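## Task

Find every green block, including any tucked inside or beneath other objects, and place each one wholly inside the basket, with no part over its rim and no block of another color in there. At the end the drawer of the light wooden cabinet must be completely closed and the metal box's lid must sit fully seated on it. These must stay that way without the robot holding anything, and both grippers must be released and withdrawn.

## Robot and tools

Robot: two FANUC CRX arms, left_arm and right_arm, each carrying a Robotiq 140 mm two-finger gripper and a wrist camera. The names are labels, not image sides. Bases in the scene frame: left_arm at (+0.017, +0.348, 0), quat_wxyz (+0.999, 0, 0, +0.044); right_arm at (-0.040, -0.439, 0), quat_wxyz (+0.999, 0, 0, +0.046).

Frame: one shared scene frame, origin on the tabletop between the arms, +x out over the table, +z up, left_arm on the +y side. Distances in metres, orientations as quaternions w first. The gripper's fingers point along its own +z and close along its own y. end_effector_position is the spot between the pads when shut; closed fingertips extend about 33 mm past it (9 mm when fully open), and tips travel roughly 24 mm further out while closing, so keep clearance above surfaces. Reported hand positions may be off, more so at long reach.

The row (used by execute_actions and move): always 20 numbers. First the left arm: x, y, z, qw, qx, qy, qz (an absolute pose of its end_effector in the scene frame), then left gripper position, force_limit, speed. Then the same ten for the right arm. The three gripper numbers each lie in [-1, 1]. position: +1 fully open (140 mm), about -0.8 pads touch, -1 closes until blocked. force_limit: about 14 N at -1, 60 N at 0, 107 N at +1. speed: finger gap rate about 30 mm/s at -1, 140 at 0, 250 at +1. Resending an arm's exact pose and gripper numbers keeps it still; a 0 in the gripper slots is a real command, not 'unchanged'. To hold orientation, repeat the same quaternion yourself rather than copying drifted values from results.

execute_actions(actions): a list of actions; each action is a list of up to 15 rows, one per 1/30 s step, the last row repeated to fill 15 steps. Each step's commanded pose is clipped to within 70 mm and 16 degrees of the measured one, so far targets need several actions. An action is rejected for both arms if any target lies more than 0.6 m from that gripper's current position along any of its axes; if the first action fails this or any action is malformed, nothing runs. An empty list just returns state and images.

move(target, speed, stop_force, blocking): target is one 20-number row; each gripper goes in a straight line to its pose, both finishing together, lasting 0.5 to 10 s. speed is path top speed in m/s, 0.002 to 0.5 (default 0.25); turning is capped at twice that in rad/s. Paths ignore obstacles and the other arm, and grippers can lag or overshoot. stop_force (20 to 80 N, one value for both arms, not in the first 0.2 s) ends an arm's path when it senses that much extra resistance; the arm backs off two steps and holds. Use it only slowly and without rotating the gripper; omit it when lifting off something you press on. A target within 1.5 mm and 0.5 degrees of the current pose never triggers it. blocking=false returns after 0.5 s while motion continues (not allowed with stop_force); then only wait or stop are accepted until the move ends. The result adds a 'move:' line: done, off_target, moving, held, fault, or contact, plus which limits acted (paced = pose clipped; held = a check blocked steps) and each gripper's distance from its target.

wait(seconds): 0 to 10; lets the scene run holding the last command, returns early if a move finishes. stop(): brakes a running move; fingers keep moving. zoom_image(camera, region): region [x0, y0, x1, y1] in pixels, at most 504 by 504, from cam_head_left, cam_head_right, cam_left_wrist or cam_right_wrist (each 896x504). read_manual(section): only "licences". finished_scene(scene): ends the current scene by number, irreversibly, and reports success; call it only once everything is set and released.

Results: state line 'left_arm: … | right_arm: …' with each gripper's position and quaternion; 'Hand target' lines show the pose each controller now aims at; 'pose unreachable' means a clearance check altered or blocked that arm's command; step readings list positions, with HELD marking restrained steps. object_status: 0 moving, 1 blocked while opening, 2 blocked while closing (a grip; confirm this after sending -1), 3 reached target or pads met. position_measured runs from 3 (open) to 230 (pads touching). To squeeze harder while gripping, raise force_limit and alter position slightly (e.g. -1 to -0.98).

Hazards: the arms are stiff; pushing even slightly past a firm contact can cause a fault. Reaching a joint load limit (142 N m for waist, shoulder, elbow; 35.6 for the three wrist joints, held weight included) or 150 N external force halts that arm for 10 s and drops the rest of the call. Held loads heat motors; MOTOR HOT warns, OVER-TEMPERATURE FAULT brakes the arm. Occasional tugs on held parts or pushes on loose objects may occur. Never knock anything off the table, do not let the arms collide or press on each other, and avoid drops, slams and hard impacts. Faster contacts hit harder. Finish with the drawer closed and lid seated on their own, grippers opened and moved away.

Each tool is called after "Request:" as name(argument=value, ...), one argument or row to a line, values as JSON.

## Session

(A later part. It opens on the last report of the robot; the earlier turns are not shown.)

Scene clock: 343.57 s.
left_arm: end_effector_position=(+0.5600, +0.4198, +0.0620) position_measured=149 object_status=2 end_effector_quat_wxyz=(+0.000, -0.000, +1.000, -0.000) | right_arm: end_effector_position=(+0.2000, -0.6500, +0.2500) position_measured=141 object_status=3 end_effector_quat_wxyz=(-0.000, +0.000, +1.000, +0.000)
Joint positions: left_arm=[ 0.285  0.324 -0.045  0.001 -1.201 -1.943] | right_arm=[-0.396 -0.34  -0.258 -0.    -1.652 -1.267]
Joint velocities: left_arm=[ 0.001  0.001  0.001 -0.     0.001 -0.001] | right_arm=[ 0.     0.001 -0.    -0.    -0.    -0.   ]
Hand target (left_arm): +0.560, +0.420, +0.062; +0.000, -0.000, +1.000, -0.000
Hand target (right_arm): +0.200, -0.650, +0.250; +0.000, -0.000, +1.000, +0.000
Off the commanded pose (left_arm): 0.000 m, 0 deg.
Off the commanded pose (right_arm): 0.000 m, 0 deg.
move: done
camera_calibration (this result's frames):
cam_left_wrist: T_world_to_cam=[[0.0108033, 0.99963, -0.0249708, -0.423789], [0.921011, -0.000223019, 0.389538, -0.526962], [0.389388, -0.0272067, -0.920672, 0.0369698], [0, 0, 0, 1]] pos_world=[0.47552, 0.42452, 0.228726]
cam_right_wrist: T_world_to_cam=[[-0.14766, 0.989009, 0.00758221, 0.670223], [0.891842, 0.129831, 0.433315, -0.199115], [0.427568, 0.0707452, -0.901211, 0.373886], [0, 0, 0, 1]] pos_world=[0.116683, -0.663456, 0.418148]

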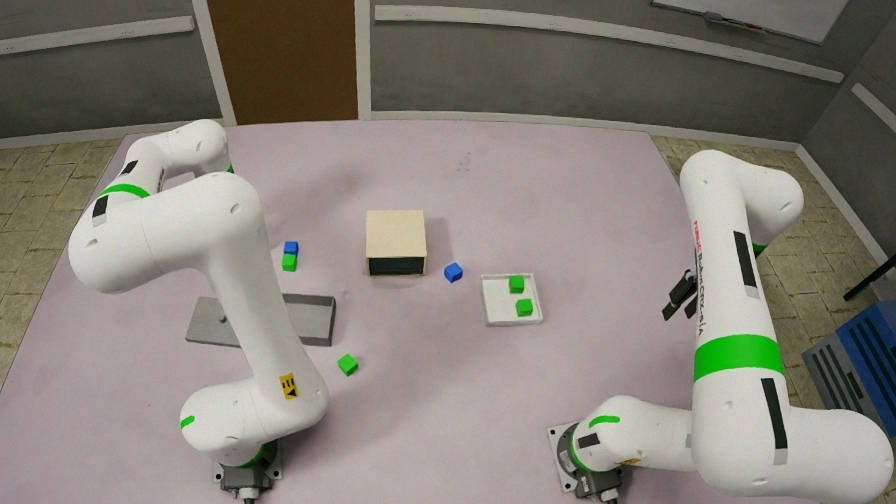

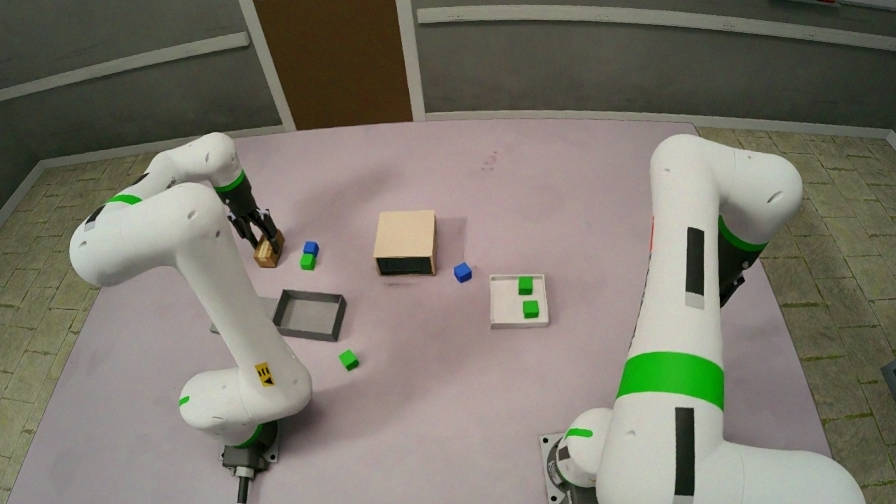

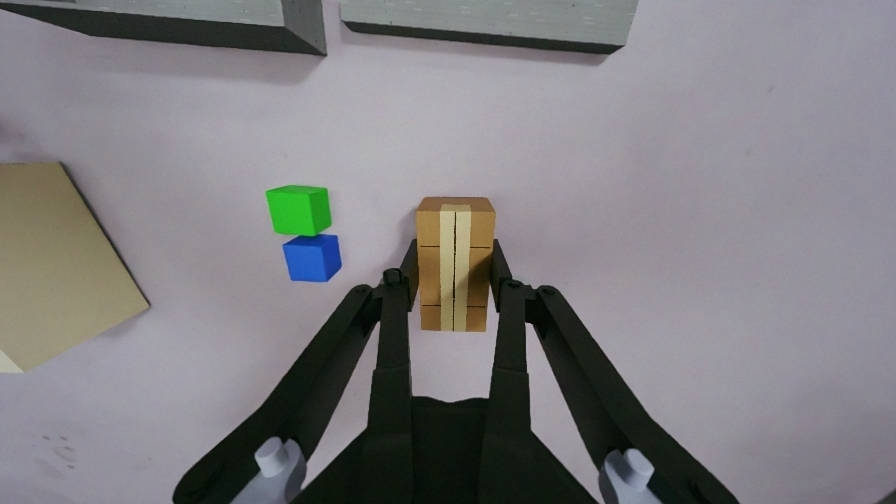

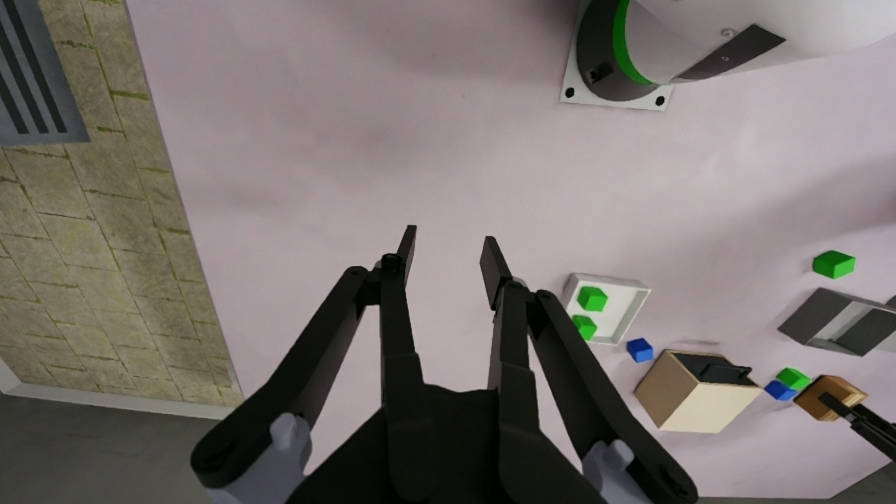

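Request:
move(
  target=[0.56,0.42,0.059,0,0,1,0,0.2,0,0,0.2,-0.65,0.25,0,0,1,0,-0.1,0,0],
  speed=0.05,
)

Request:
move(
  target=[0.53,0.42,0.13,0,0,1,0,0.2,0,0,0.2,-0.65,0.25,0,0,1,0,-0.1,0,0],
  speed=0.2,
)

Request:
move(
  target=[0.334,0.445,0.10,0,0,1,0,-0.3,0.3,0,0.2,-0.65,0.25,0,0,1,0,-0.1,0,0],
  speed=0.3,
)

Scene clock: 357.57 s.
left_arm: end_effector_position=(+0.5600, +0.4201, +0.0590) position_measured=104 object_status=3 end_effector_quat_wxyz=(+0.000, -0.000, +1.000, +0.000) | right_arm: end_effector_position=(+0.2000, -0.6500, +0.2500) position_measured=141 object_status=3 end_effector_quat_wxyz=(-0.000, +0.000, +1.000, +0.000)
Joint positions: left_arm=[ 0.285  0.327 -0.048 -0.    -1.195 -1.943] | right_arm=[-0.396 -0.34  -0.258 -0.    -1.652 -1.267]
Joint velocities: left_arm=[ 0.     0.     0.001 -0.     0.001  0.001] | right_arm=[-0.    -0.001  0.     0.     0.001  0.   ]
Hand target (left_arm): +0.560, +0.420, +0.059; -0.000, -0.000, +1.000, +0.000
Hand target (right_arm): +0.200, -0.650, +0.250; +0.000, -0.000, +1.000, +0.000
Off the commanded pose (left_arm): 0.000 m, 0 deg.
Off the commanded pose (right_arm): 0.000 m, 0 deg.
move: done
camera_calibration (this result's frames):
cam_left_wrist: T_world_to_cam=[[0.0109904, 0.99964, -0.0244809, -0.424292], [0.9212, -0.000599365, 0.389088, -0.52573], [0.388933, -0.0268281, -0.920875, 0.0342781], [0, 0, 0, 1]] pos_world=[0.475634, 0.424744, 0.225734]
cam_right_wrist: T_world_to_cam=[[-0.147659, 0.989009, 0.00758226, 0.670223], [0.891842, 0.12983, 0.433315, -0.199115], [0.427568, 0.0707451, -0.901211, 0.373886], [0, 0, 0, 1]] pos_world=[0.116683, -0.663456, 0.418148]

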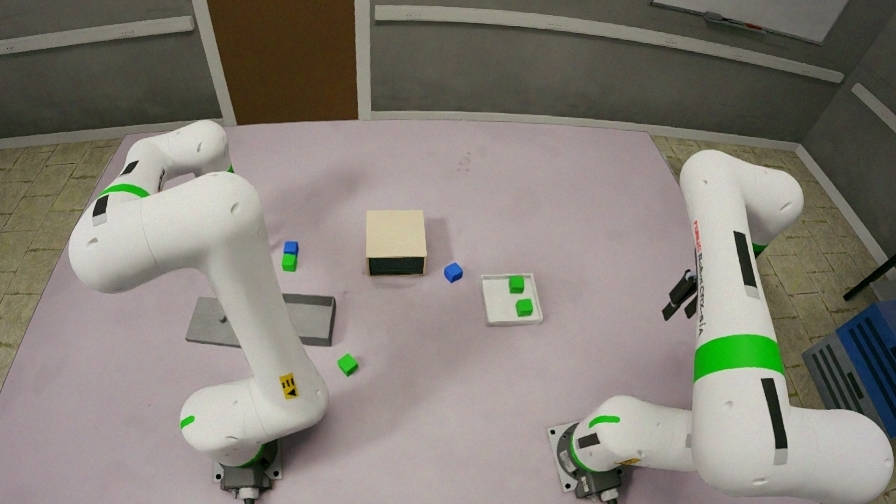

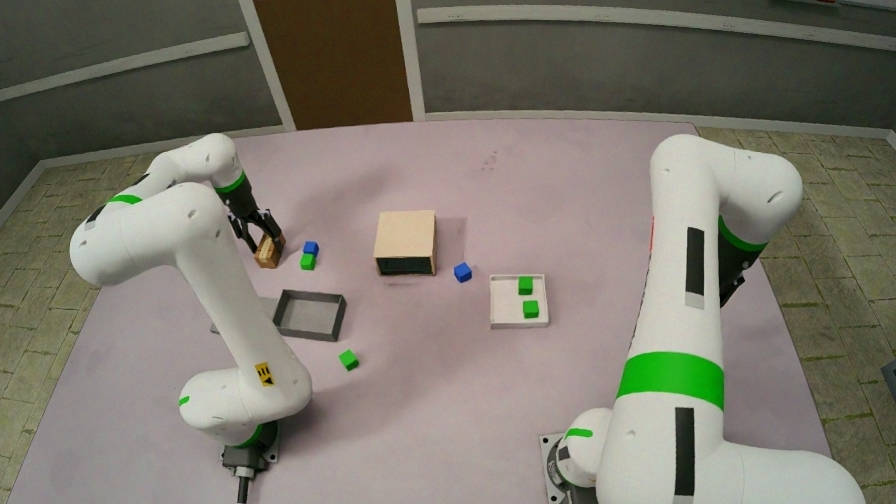

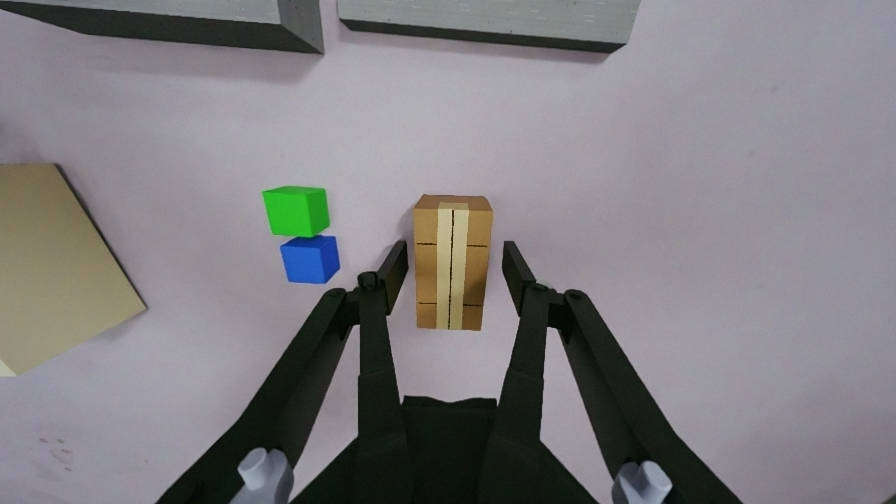

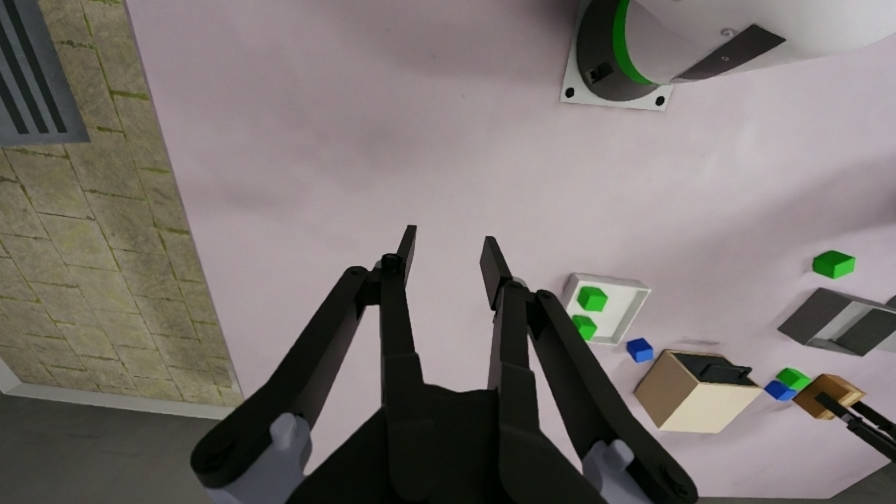

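Scene clock: 358.33 s.
left_arm: end_effector_position=(+0.5300, +0.4199, +0.1299) position_measured=104 object_status=3 end_effector_quat_wxyz=(-0.000, +0.000, +1.000, -0.000) | right_arm: end_effector_position=(+0.2000, -0.6500, +0.2500) position_measured=141 object_status=3 end_effector_quat_wxyz=(-0.000, -0.000, +1.000, +0.000)
Joint positions: left_arm=[ 0.306  0.204 -0.031  0.    -1.336 -1.965] | right_arm=[-0.396 -0.34  -0.258 -0.    -1.652 -1.267]
Joint velocities: left_arm=[ 0.    -0.001 -0.     0.    -0.001  0.001] | right_arm=[ 0.     0.    -0.    -0.     0.001  0.   ]
Hand target (left_arm): +0.530, +0.420, +0.130; +0.000, +0.000, +1.000, -0.000
Hand target (right_arm): +0.200, -0.650, +0.250; +0.000, -0.000, +1.000, +0.000
Off the commanded pose (left_arm): 0.000 m, 0 deg.
Off the commanded pose (right_arm): 0.000 m, 0 deg.
move: done
camera_calibration (this result's frames):
cam_left_wrist: T_world_to_cam=[[0.0111806, 0.999635, -0.0246125, -0.422104], [0.921209, -0.000723987, 0.389067, -0.525646], [0.388907, -0.0270232, -0.92088, 0.11135], [0, 0, 0, 1]] pos_world=[0.445645, 0.424578, 0.296663]
cam_right_wrist: T_world_to_cam=[[-0.14766, 0.989009, 0.00758215, 0.670223], [0.891842, 0.129831, 0.433315, -0.199115], [0.427568, 0.0707453, -0.901211, 0.373886], [0, 0, 0, 1]] pos_world=[0.116683, -0.663456, 0.418148]

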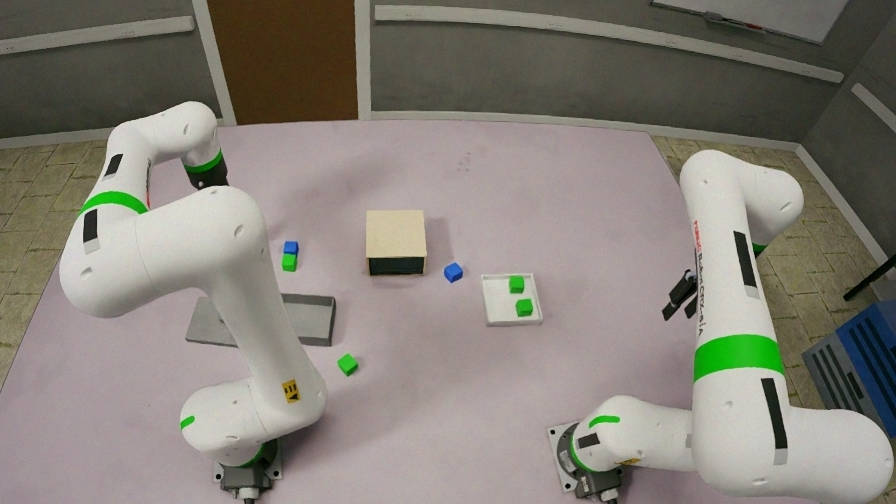

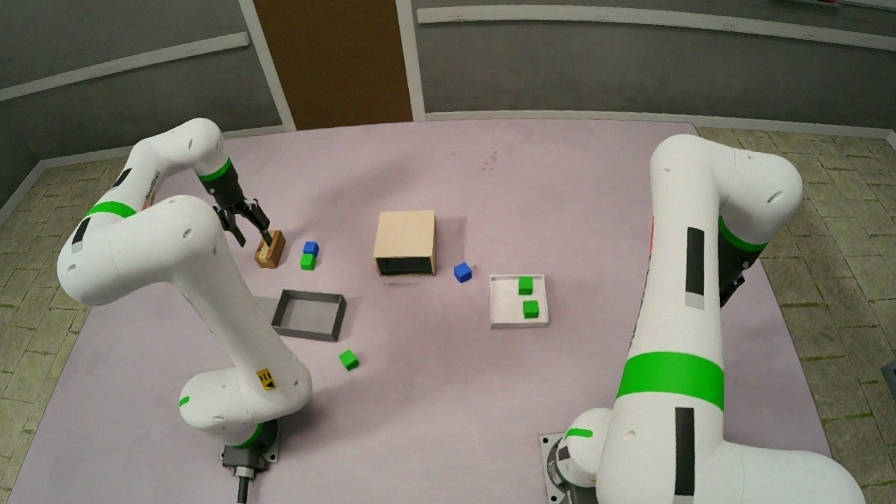

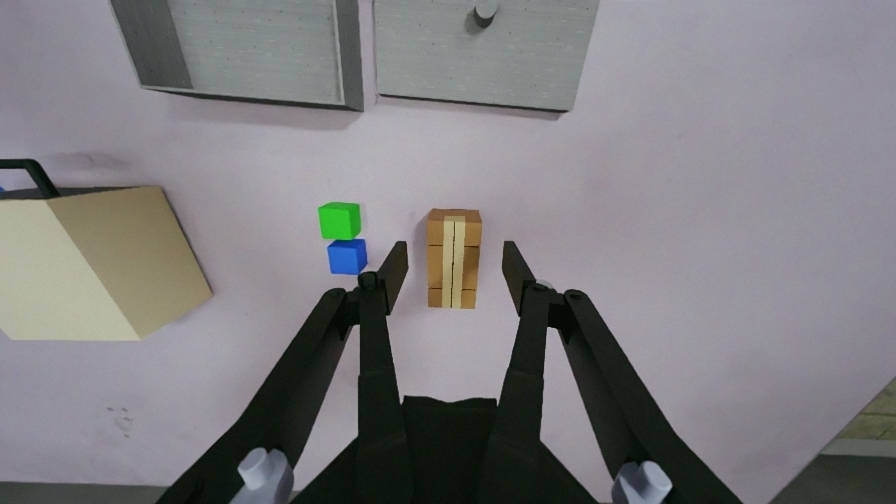

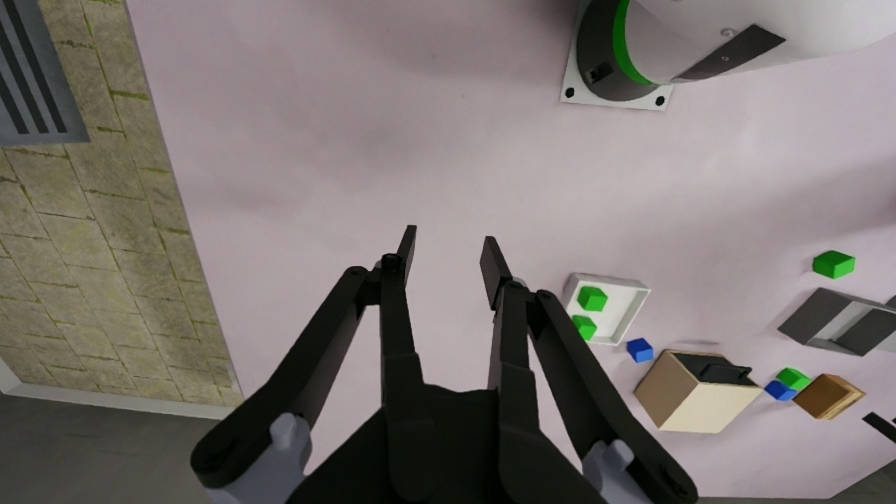

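Scene clock: 359.50 s.
left_arm: end_effector_position=(+0.3343, +0.4444, +0.0999) position_measured=167 object_status=3 end_effector_quat_wxyz=(+0.000, -0.000, +1.000, -0.000) | right_arm: end_effector_position=(+0.2000, -0.6500, +0.2500) position_measured=141 object_status=3 end_effector_quat_wxyz=(-0.000, +0.000, +1.000, +0.000)
Joint positions: left_arm=[ 0.613 -0.264 -0.558  0.001 -1.277 -2.272] | right_arm=[-0.396 -0.34  -0.258 -0.    -1.652 -1.267]
Joint velocities: left_arm=[ 0.001 -0.001 -0.002  0.001 -0.002 -0.001] | right_arm=[-0.     0.    -0.    -0.    -0.002  0.   ]
Hand target (left_arm): +0.334, +0.444, +0.100; +0.000, -0.000, +1.000, -0.000
Hand target (right_arm): +0.200, -0.650, +0.250; +0.000, -0.000, +1.000, +0.000
Off the commanded pose (left_arm): 0.001 m, 0 deg.
Off the commanded pose (right_arm): 0.000 m, 0 deg.
move: done
camera_calibration (this result's frames):
cam_left_wrist: T_world_to_cam=[[0.0109835, 0.999629, -0.0249418, -0.445099], [0.920926, -0.000394425, 0.389737, -0.333762], [0.389582, -0.0272503, -0.920588, 0.160327], [0, 0, 0, 1]] pos_world=[0.249798, 0.449171, 0.266573]
cam_right_wrist: T_world_to_cam=[[-0.147652, 0.98901, 0.0075822, 0.670222], [0.891843, 0.129823, 0.433315, -0.19912], [0.427568, 0.0707418, -0.901211, 0.373884], [0, 0, 0, 1]] pos_world=[0.116683, -0.663456, 0.418148]

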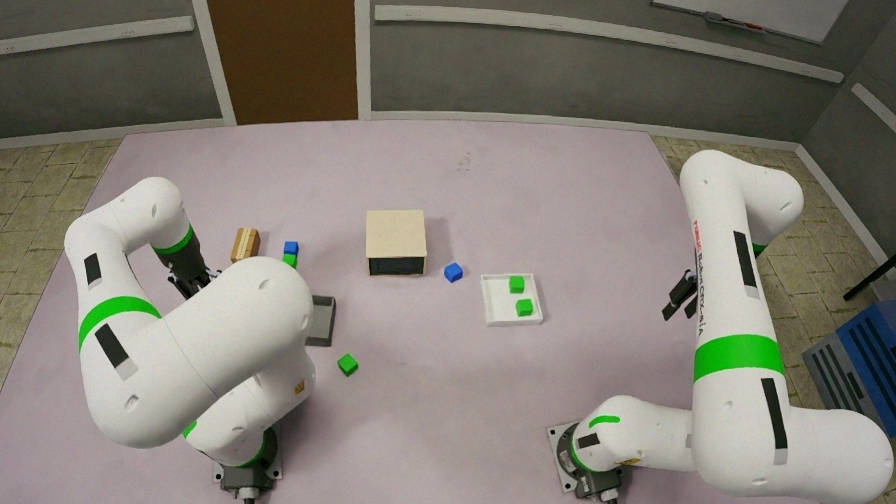

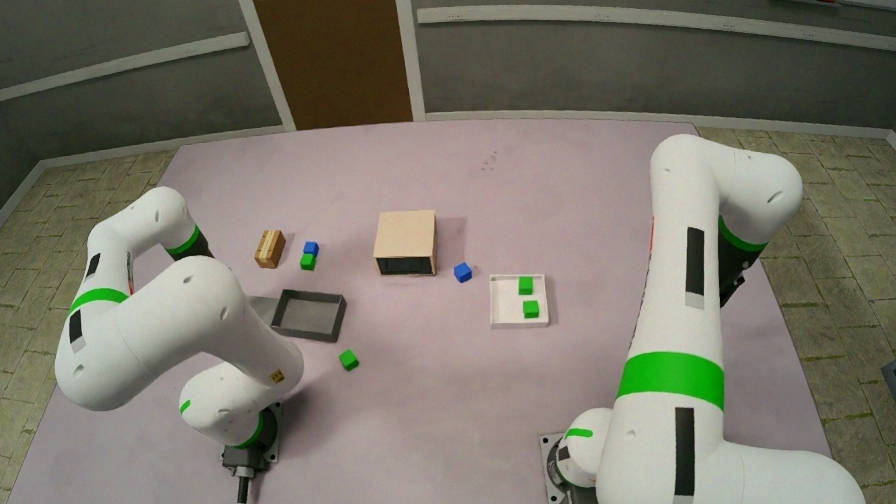

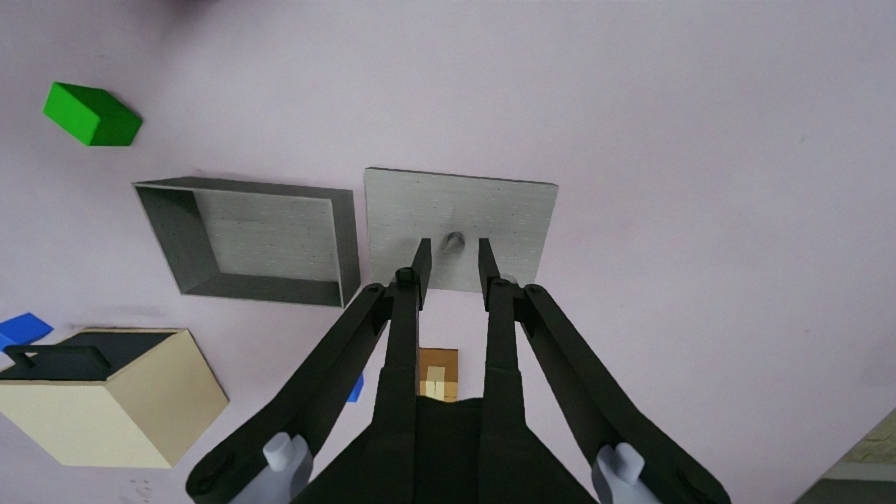

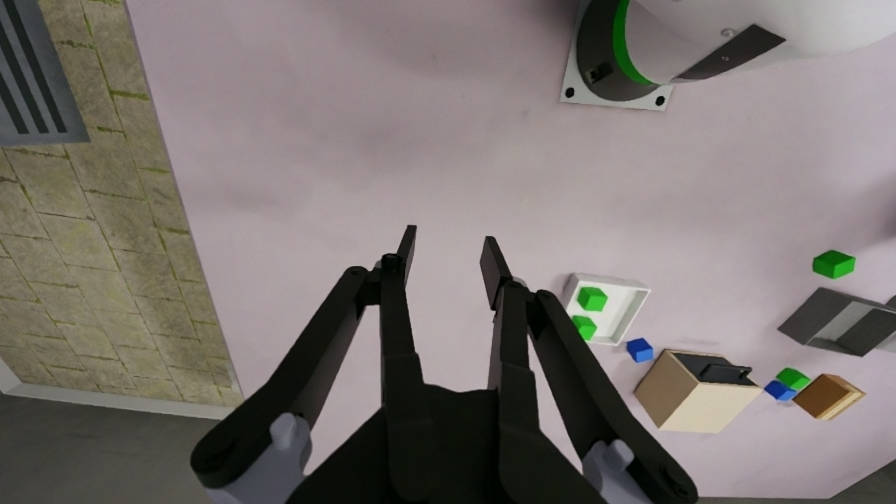

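Request:
move(
  target=[0.334,0.445,0.058,0,0,1,0,-0.3,0.3,0,0.2,-0.65,0.25,0,0,1,0,-0.1,0,0],
  speed=0.08,
)

Request:
move(
  target=[0.334,0.445,0.058,0,0,1,0,-1,0.3,0,0.2,-0.65,0.25,0,0,1,0,-0.1,0,0],
)

Request:
move(
  target=[0.334,0.445,0.13,0,0,1,0,-1,0.3,0,0.2,-0.65,0.25,0,0,1,0,-0.1,0,0],
  speed=0.12,
)

Request:
move(
  target=[0.334,0.238,0.125,0,0,1,0,-1,0.3,0,0.2,-0.65,0.25,0,0,1,0,-0.1,0,0],
  speed=0.15,
)

Scene clock: 367.80 s.
left_arm: end_effector_position=(+0.3340, +0.4451, +0.0580) position_measured=167 object_status=3 end_effector_quat_wxyz=(-0.000, -0.000, +1.000, +0.000) | right_arm: end_effector_position=(+0.2000, -0.6500, +0.2500) position_measured=141 object_status=3 end_effector_quat_wxyz=(-0.000, +0.000, +1.000, +0.000)
Joint positions: left_arm=[ 0.614 -0.222 -0.629 -0.    -1.163 -2.272] | right_arm=[-0.396 -0.34  -0.258 -0.    -1.652 -1.267]
Joint velocities: left_arm=[-0.    -0.    -0.    -0.    -0.    -0.001] | right_arm=[ 0.001 -0.001 -0.001 -0.     0.001  0.   ]
Hand target (left_arm): +0.334, +0.445, +0.058; -0.000, -0.000, +1.000, +0.000
Hand target (right_arm): +0.200, -0.650, +0.250; +0.000, -0.000, +1.000, +0.000
Off the commanded pose (left_arm): 0.000 m, 0 deg.
Off the commanded pose (right_arm): 0.000 m, 0 deg.
move: done
camera_calibration (this result's frames):
cam_left_wrist: T_world_to_cam=[[0.0108689, 0.999644, -0.0243708, -0.446751], [0.92122, -0.000531582, 0.389042, -0.317168], [0.388891, -0.0266793, -0.920897, 0.121883], [0, 0, 0, 1]] pos_world=[0.249638, 0.449675, 0.224746]
cam_right_wrist: T_world_to_cam=[[-0.14765, 0.989011, 0.00758223, 0.670222], [0.891843, 0.129822, 0.433315, -0.199121], [0.427568, 0.0707411, -0.901211, 0.373883], [0, 0, 0, 1]] pos_world=[0.116682, -0.663455, 0.418148]

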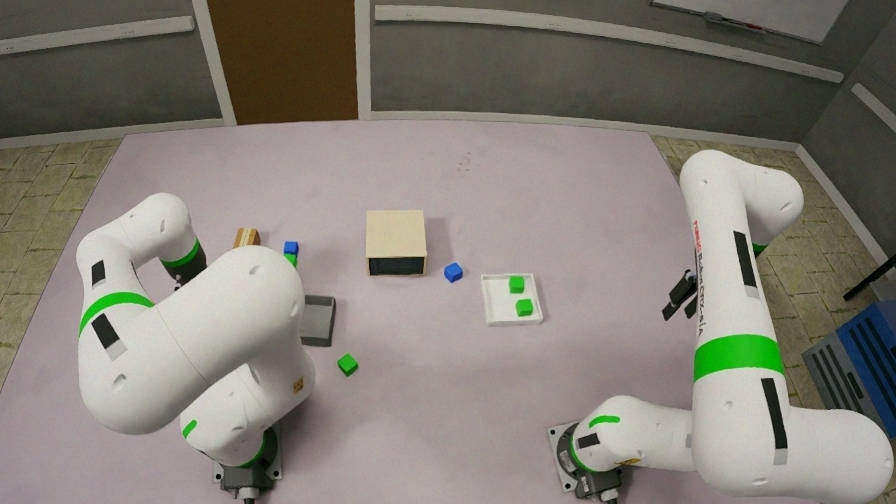

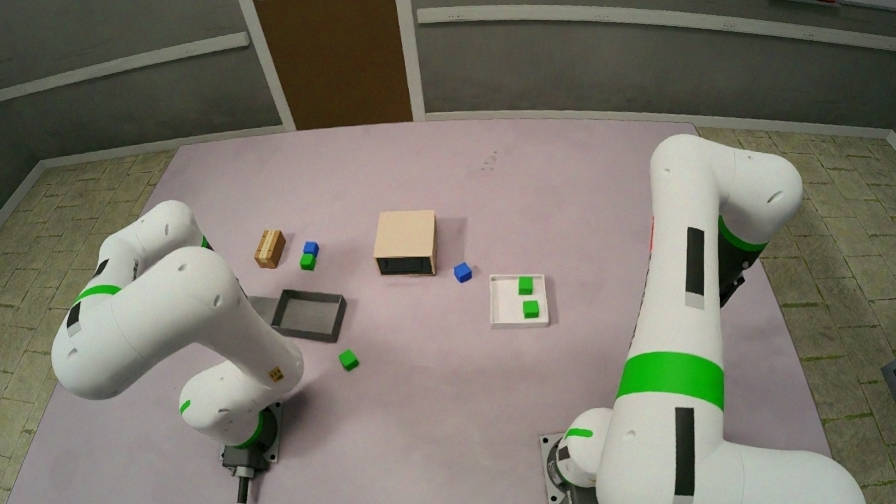

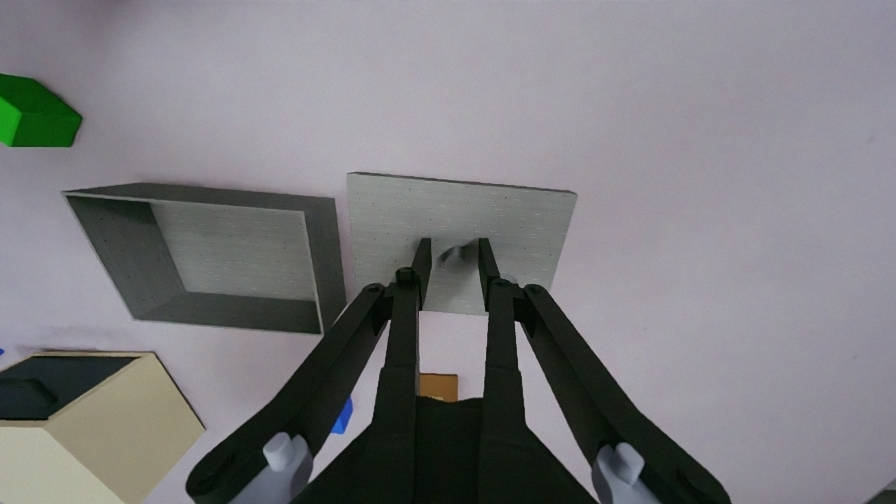

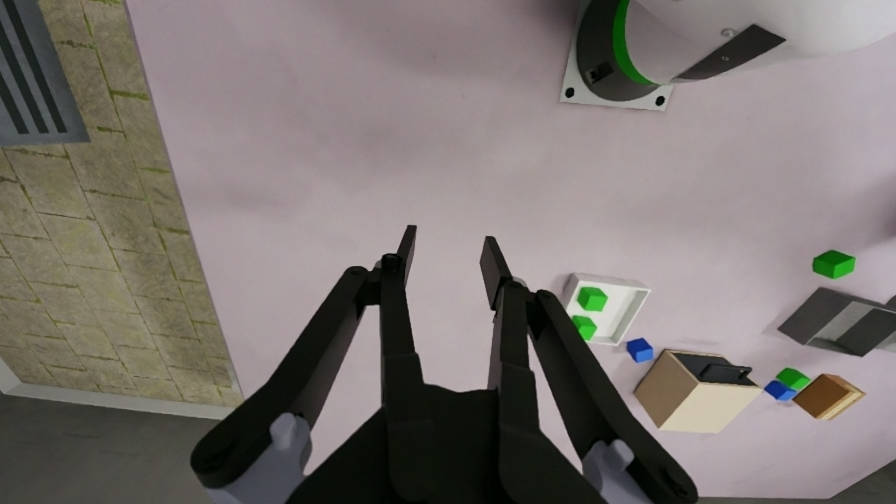

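Scene clock: 368.50 s.
left_arm: end_effector_position=(+0.3340, +0.4451, +0.0580) position_measured=211 object_status=2 end_effector_quat_wxyz=(-0.000, +0.000, +1.000, +0.000) | right_arm: end_effector_position=(+0.2000, -0.6500, +0.2500) position_measured=141 object_status=3 end_effector_quat_wxyz=(-0.000, +0.000, +1.000, +0.000)
Joint positions: left_arm=[ 0.614 -0.222 -0.629 -0.    -1.163 -2.273] | right_arm=[-0.396 -0.34  -0.258 -0.    -1.652 -1.267]
Joint velocities: left_arm=[ 0.    -0.     0.    -0.001  0.001  0.   ] | right_arm=[-0.001  0.001 -0.001 -0.    -0.     0.001]
Hand target (left_arm): +0.334, +0.445, +0.058; -0.000, +0.000, +1.000, +0.000
Hand target (right_arm): +0.200, -0.650, +0.250; +0.000, -0.000, +1.000, +0.000
Off the commanded pose (left_arm): 0.000 m, 0 deg.
Off the commanded pose (right_arm): 0.000 m, 0 deg.
move: done
camera_calibration (this result's frames):
cam_left_wrist: T_world_to_cam=[[0.0110027, 0.999642, -0.0243808, -0.446788], [0.921224, -0.000651272, 0.389032, -0.317102], [0.388877, -0.0267406, -0.920902, 0.121905], [0, 0, 0, 1]] pos_world=[0.249632, 0.449681, 0.224732]
cam_right_wrist: T_world_to_cam=[[-0.14765, 0.989011, 0.00758217, 0.670222], [0.891843, 0.129822, 0.433315, -0.199121], [0.427569, 0.070741, -0.901211, 0.373883], [0, 0, 0, 1]] pos_world=[0.116682, -0.663455, 0.418148]

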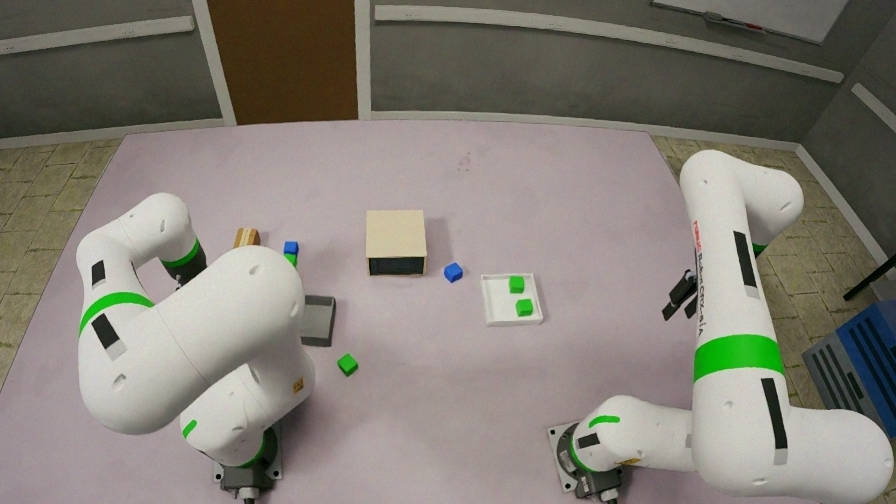

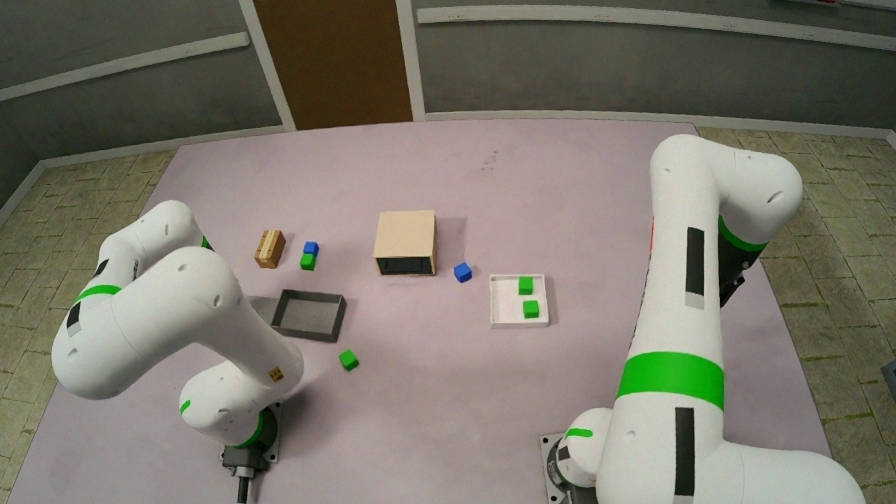

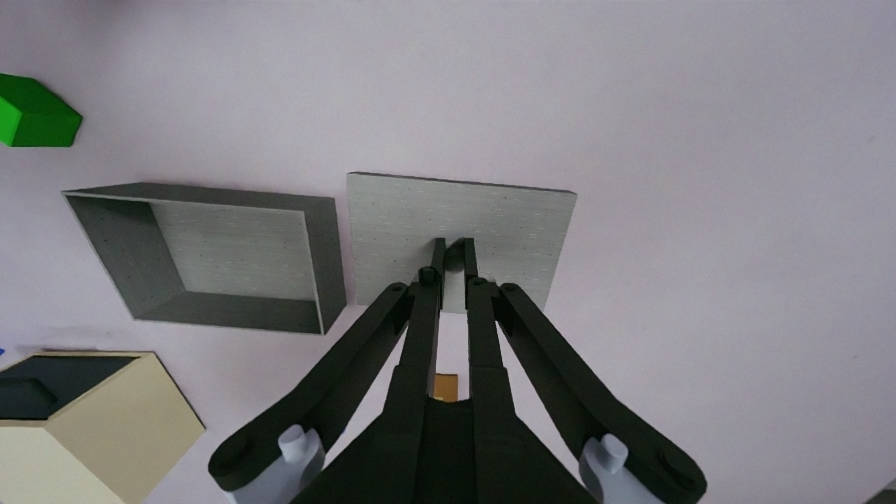

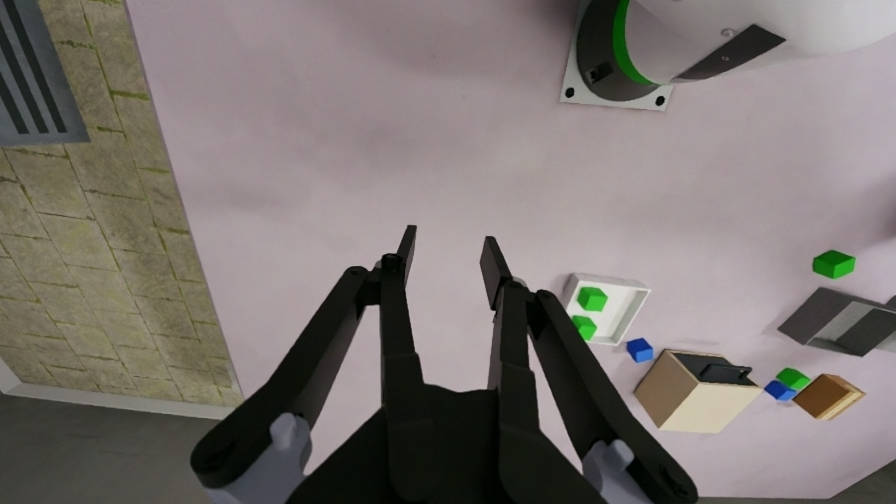

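Scene clock: 369.43 s.
left_arm: end_effector_position=(+0.3340, +0.4449, +0.1300) position_measured=211 object_status=2 end_effector_quat_wxyz=(+0.000, +0.000, +1.000, -0.000) | right_arm: end_effector_position=(+0.2000, -0.6500, +0.2500) position_measured=141 object_status=3 end_effector_quat_wxyz=(-0.000, +0.000, +1.000, +0.000)
Joint positions: left_arm=[ 0.614 -0.285 -0.501  0.    -1.355 -2.273] | right_arm=[-0.396 -0.34  -0.258 -0.    -1.652 -1.267]
Joint velocities: left_arm=[-0.    -0.    -0.001  0.001 -0.     0.   ] | right_arm=[-0.     0.    -0.001  0.     0.001  0.   ]
Hand target (left_arm): +0.334, +0.445, +0.130; +0.000, +0.000, +1.000, -0.000
Hand target (right_arm): +0.200, -0.650, +0.250; -0.000, -0.000, +1.000, +0.000
Off the commanded pose (left_arm): 0.000 m, 0 deg.
Off the commanded pose (right_arm): 0.000 m, 0 deg.
move: done
camera_calibration (this result's frames):
cam_left_wrist: T_world_to_cam=[[0.0112725, 0.999631, -0.0247124, -0.444913], [0.921153, -0.000765948, 0.389199, -0.345119], [0.389037, -0.0271511, -0.920822, 0.188298], [0, 0, 0, 1]] pos_world=[0.249668, 0.449597, 0.296714]
cam_right_wrist: T_world_to_cam=[[-0.14766, 0.989009, 0.00758212, 0.670221], [0.891842, 0.12983, 0.433315, -0.199117], [0.427568, 0.0707451, -0.901211, 0.373885], [0, 0, 0, 1]] pos_world=[0.116685, -0.663454, 0.418148]

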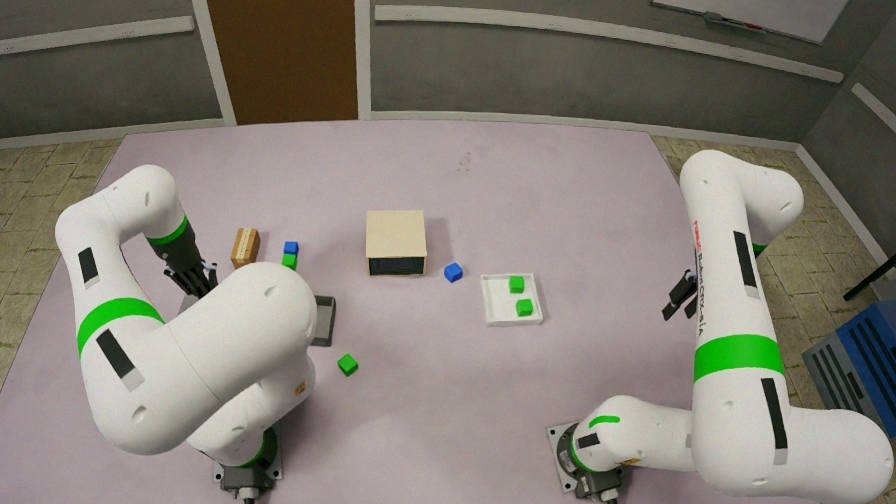

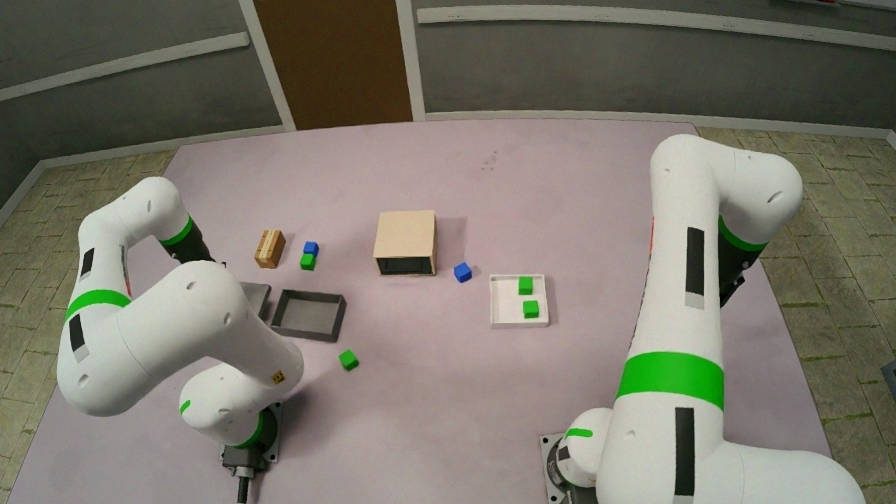

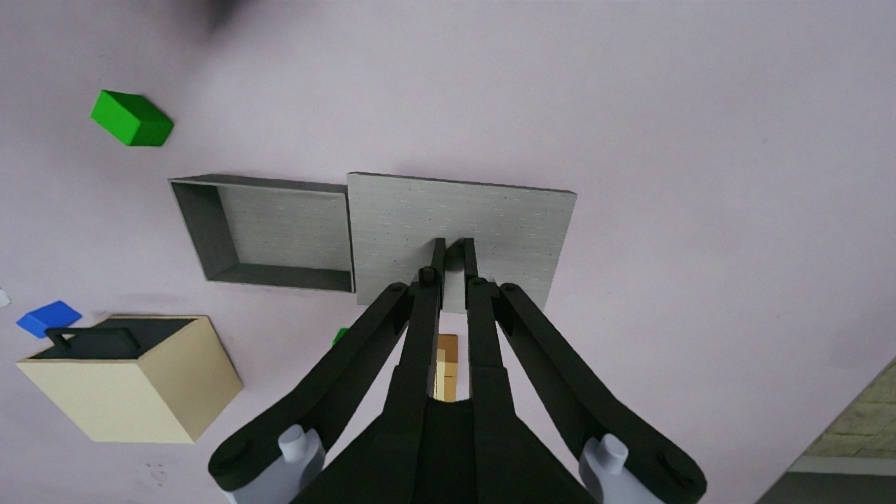

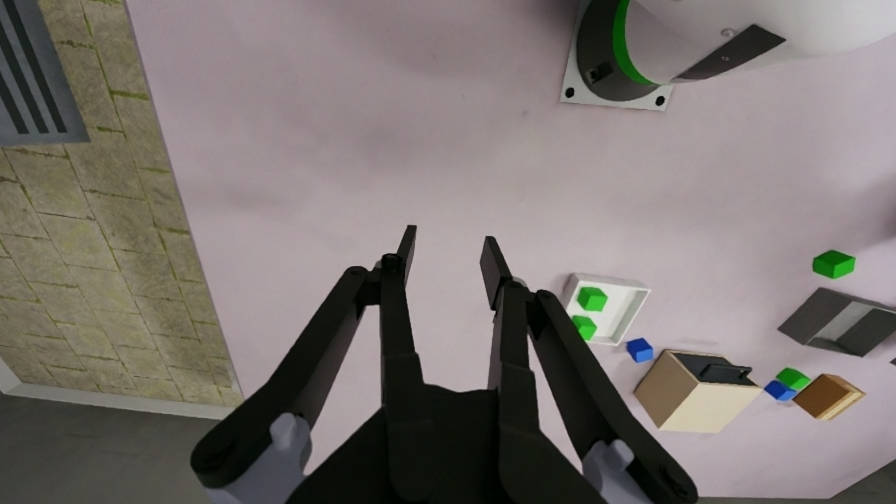

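Scene clock: 371.20 s.
left_arm: end_effector_position=(+0.3339, +0.2385, +0.1250) position_measured=211 object_status=2 end_effector_quat_wxyz=(-0.001, -0.000, +1.000, +0.001) | right_arm: end_effector_position=(+0.2000, -0.6500, +0.2500) position_measured=141 object_status=3 end_effector_quat_wxyz=(-0.000, -0.000, +1.000, +0.000)
Joint positions: left_arm=[-0.022 -0.27  -0.501 -0.001 -1.341 -1.636] | right_arm=[-0.396 -0.34  -0.258 -0.    -1.652 -1.267]
Joint velocities: left_arm=[-0.001  0.     0.     0.    -0.     0.002] | right_arm=[-0.001 -0.001  0.001  0.    -0.     0.   ]
Hand target (left_arm): +0.334, +0.239, +0.125; -0.001, -0.000, +1.000, +0.001
Hand target (right_arm): +0.200, -0.650, +0.250; +0.000, -0.000, +1.000, -0.000
Off the commanded pose (left_arm): 0.001 m, 0 deg.
Off the commanded pose (right_arm): 0.000 m, 0 deg.
move: done
camera_calibration (this result's frames):
cam_left_wrist: T_world_to_cam=[[0.0108748, 0.999669, -0.0233125, -0.238807], [0.921716, -0.000981737, 0.387864, -0.343143], [0.387713, -0.0257055, -0.921422, 0.178342], [0, 0, 0, 1]] pos_world=[0.249732, 0.242975, 0.291853]
cam_right_wrist: T_world_to_cam=[[-0.14766, 0.989009, 0.00758235, 0.670221], [0.891842, 0.129831, 0.433315, -0.199117], [0.427568, 0.0707455, -0.901211, 0.373885], [0, 0, 0, 1]] pos_world=[0.116685, -0.663454, 0.418148]

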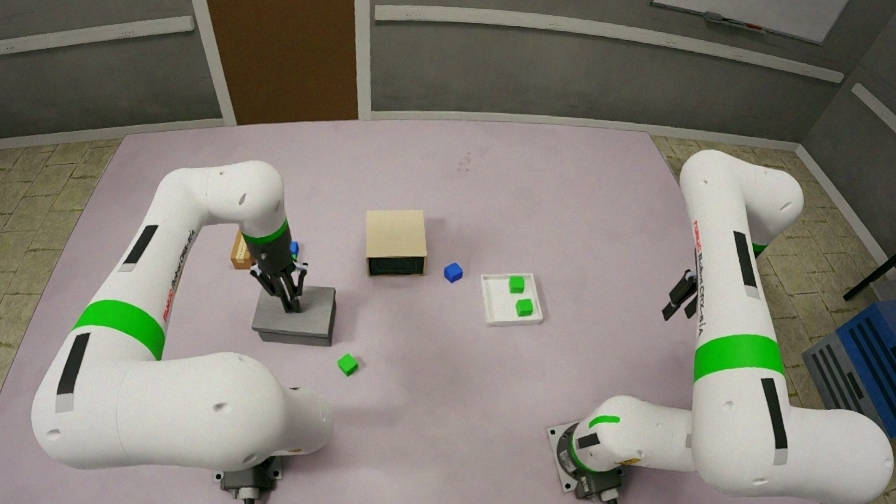

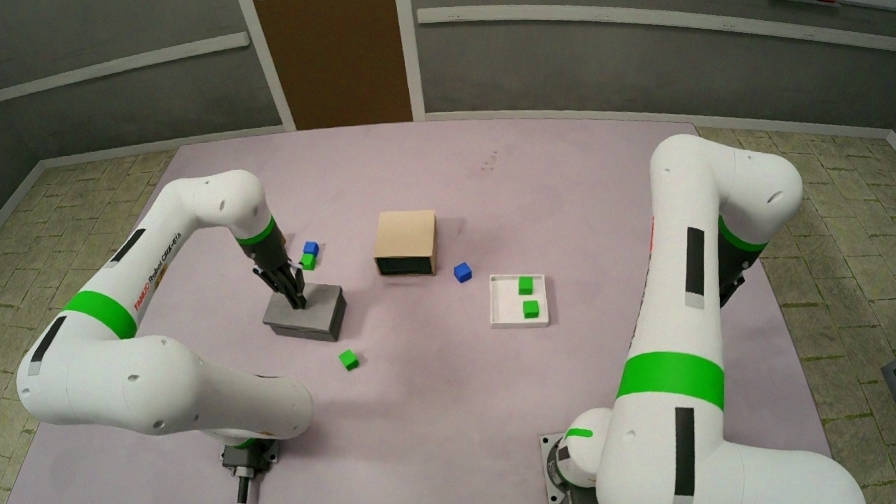

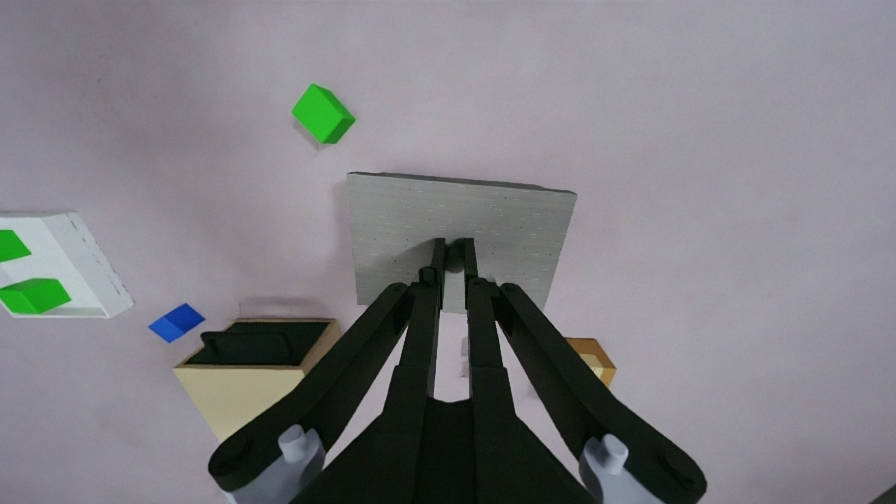

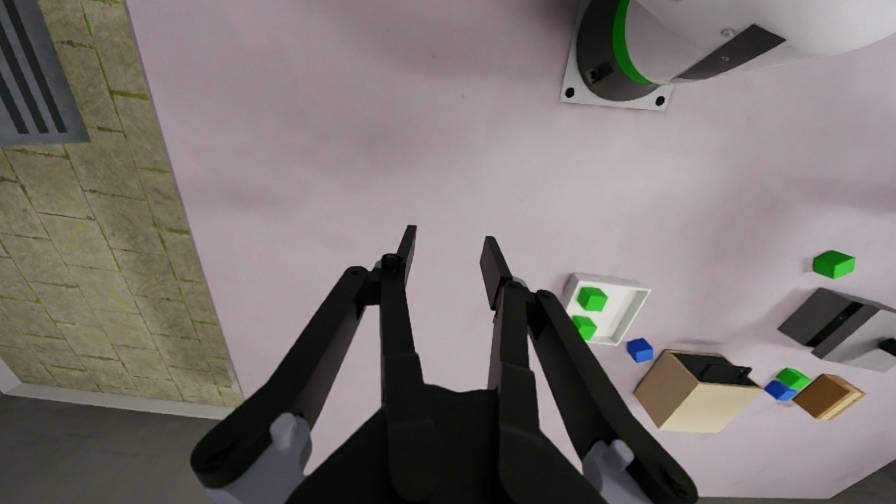

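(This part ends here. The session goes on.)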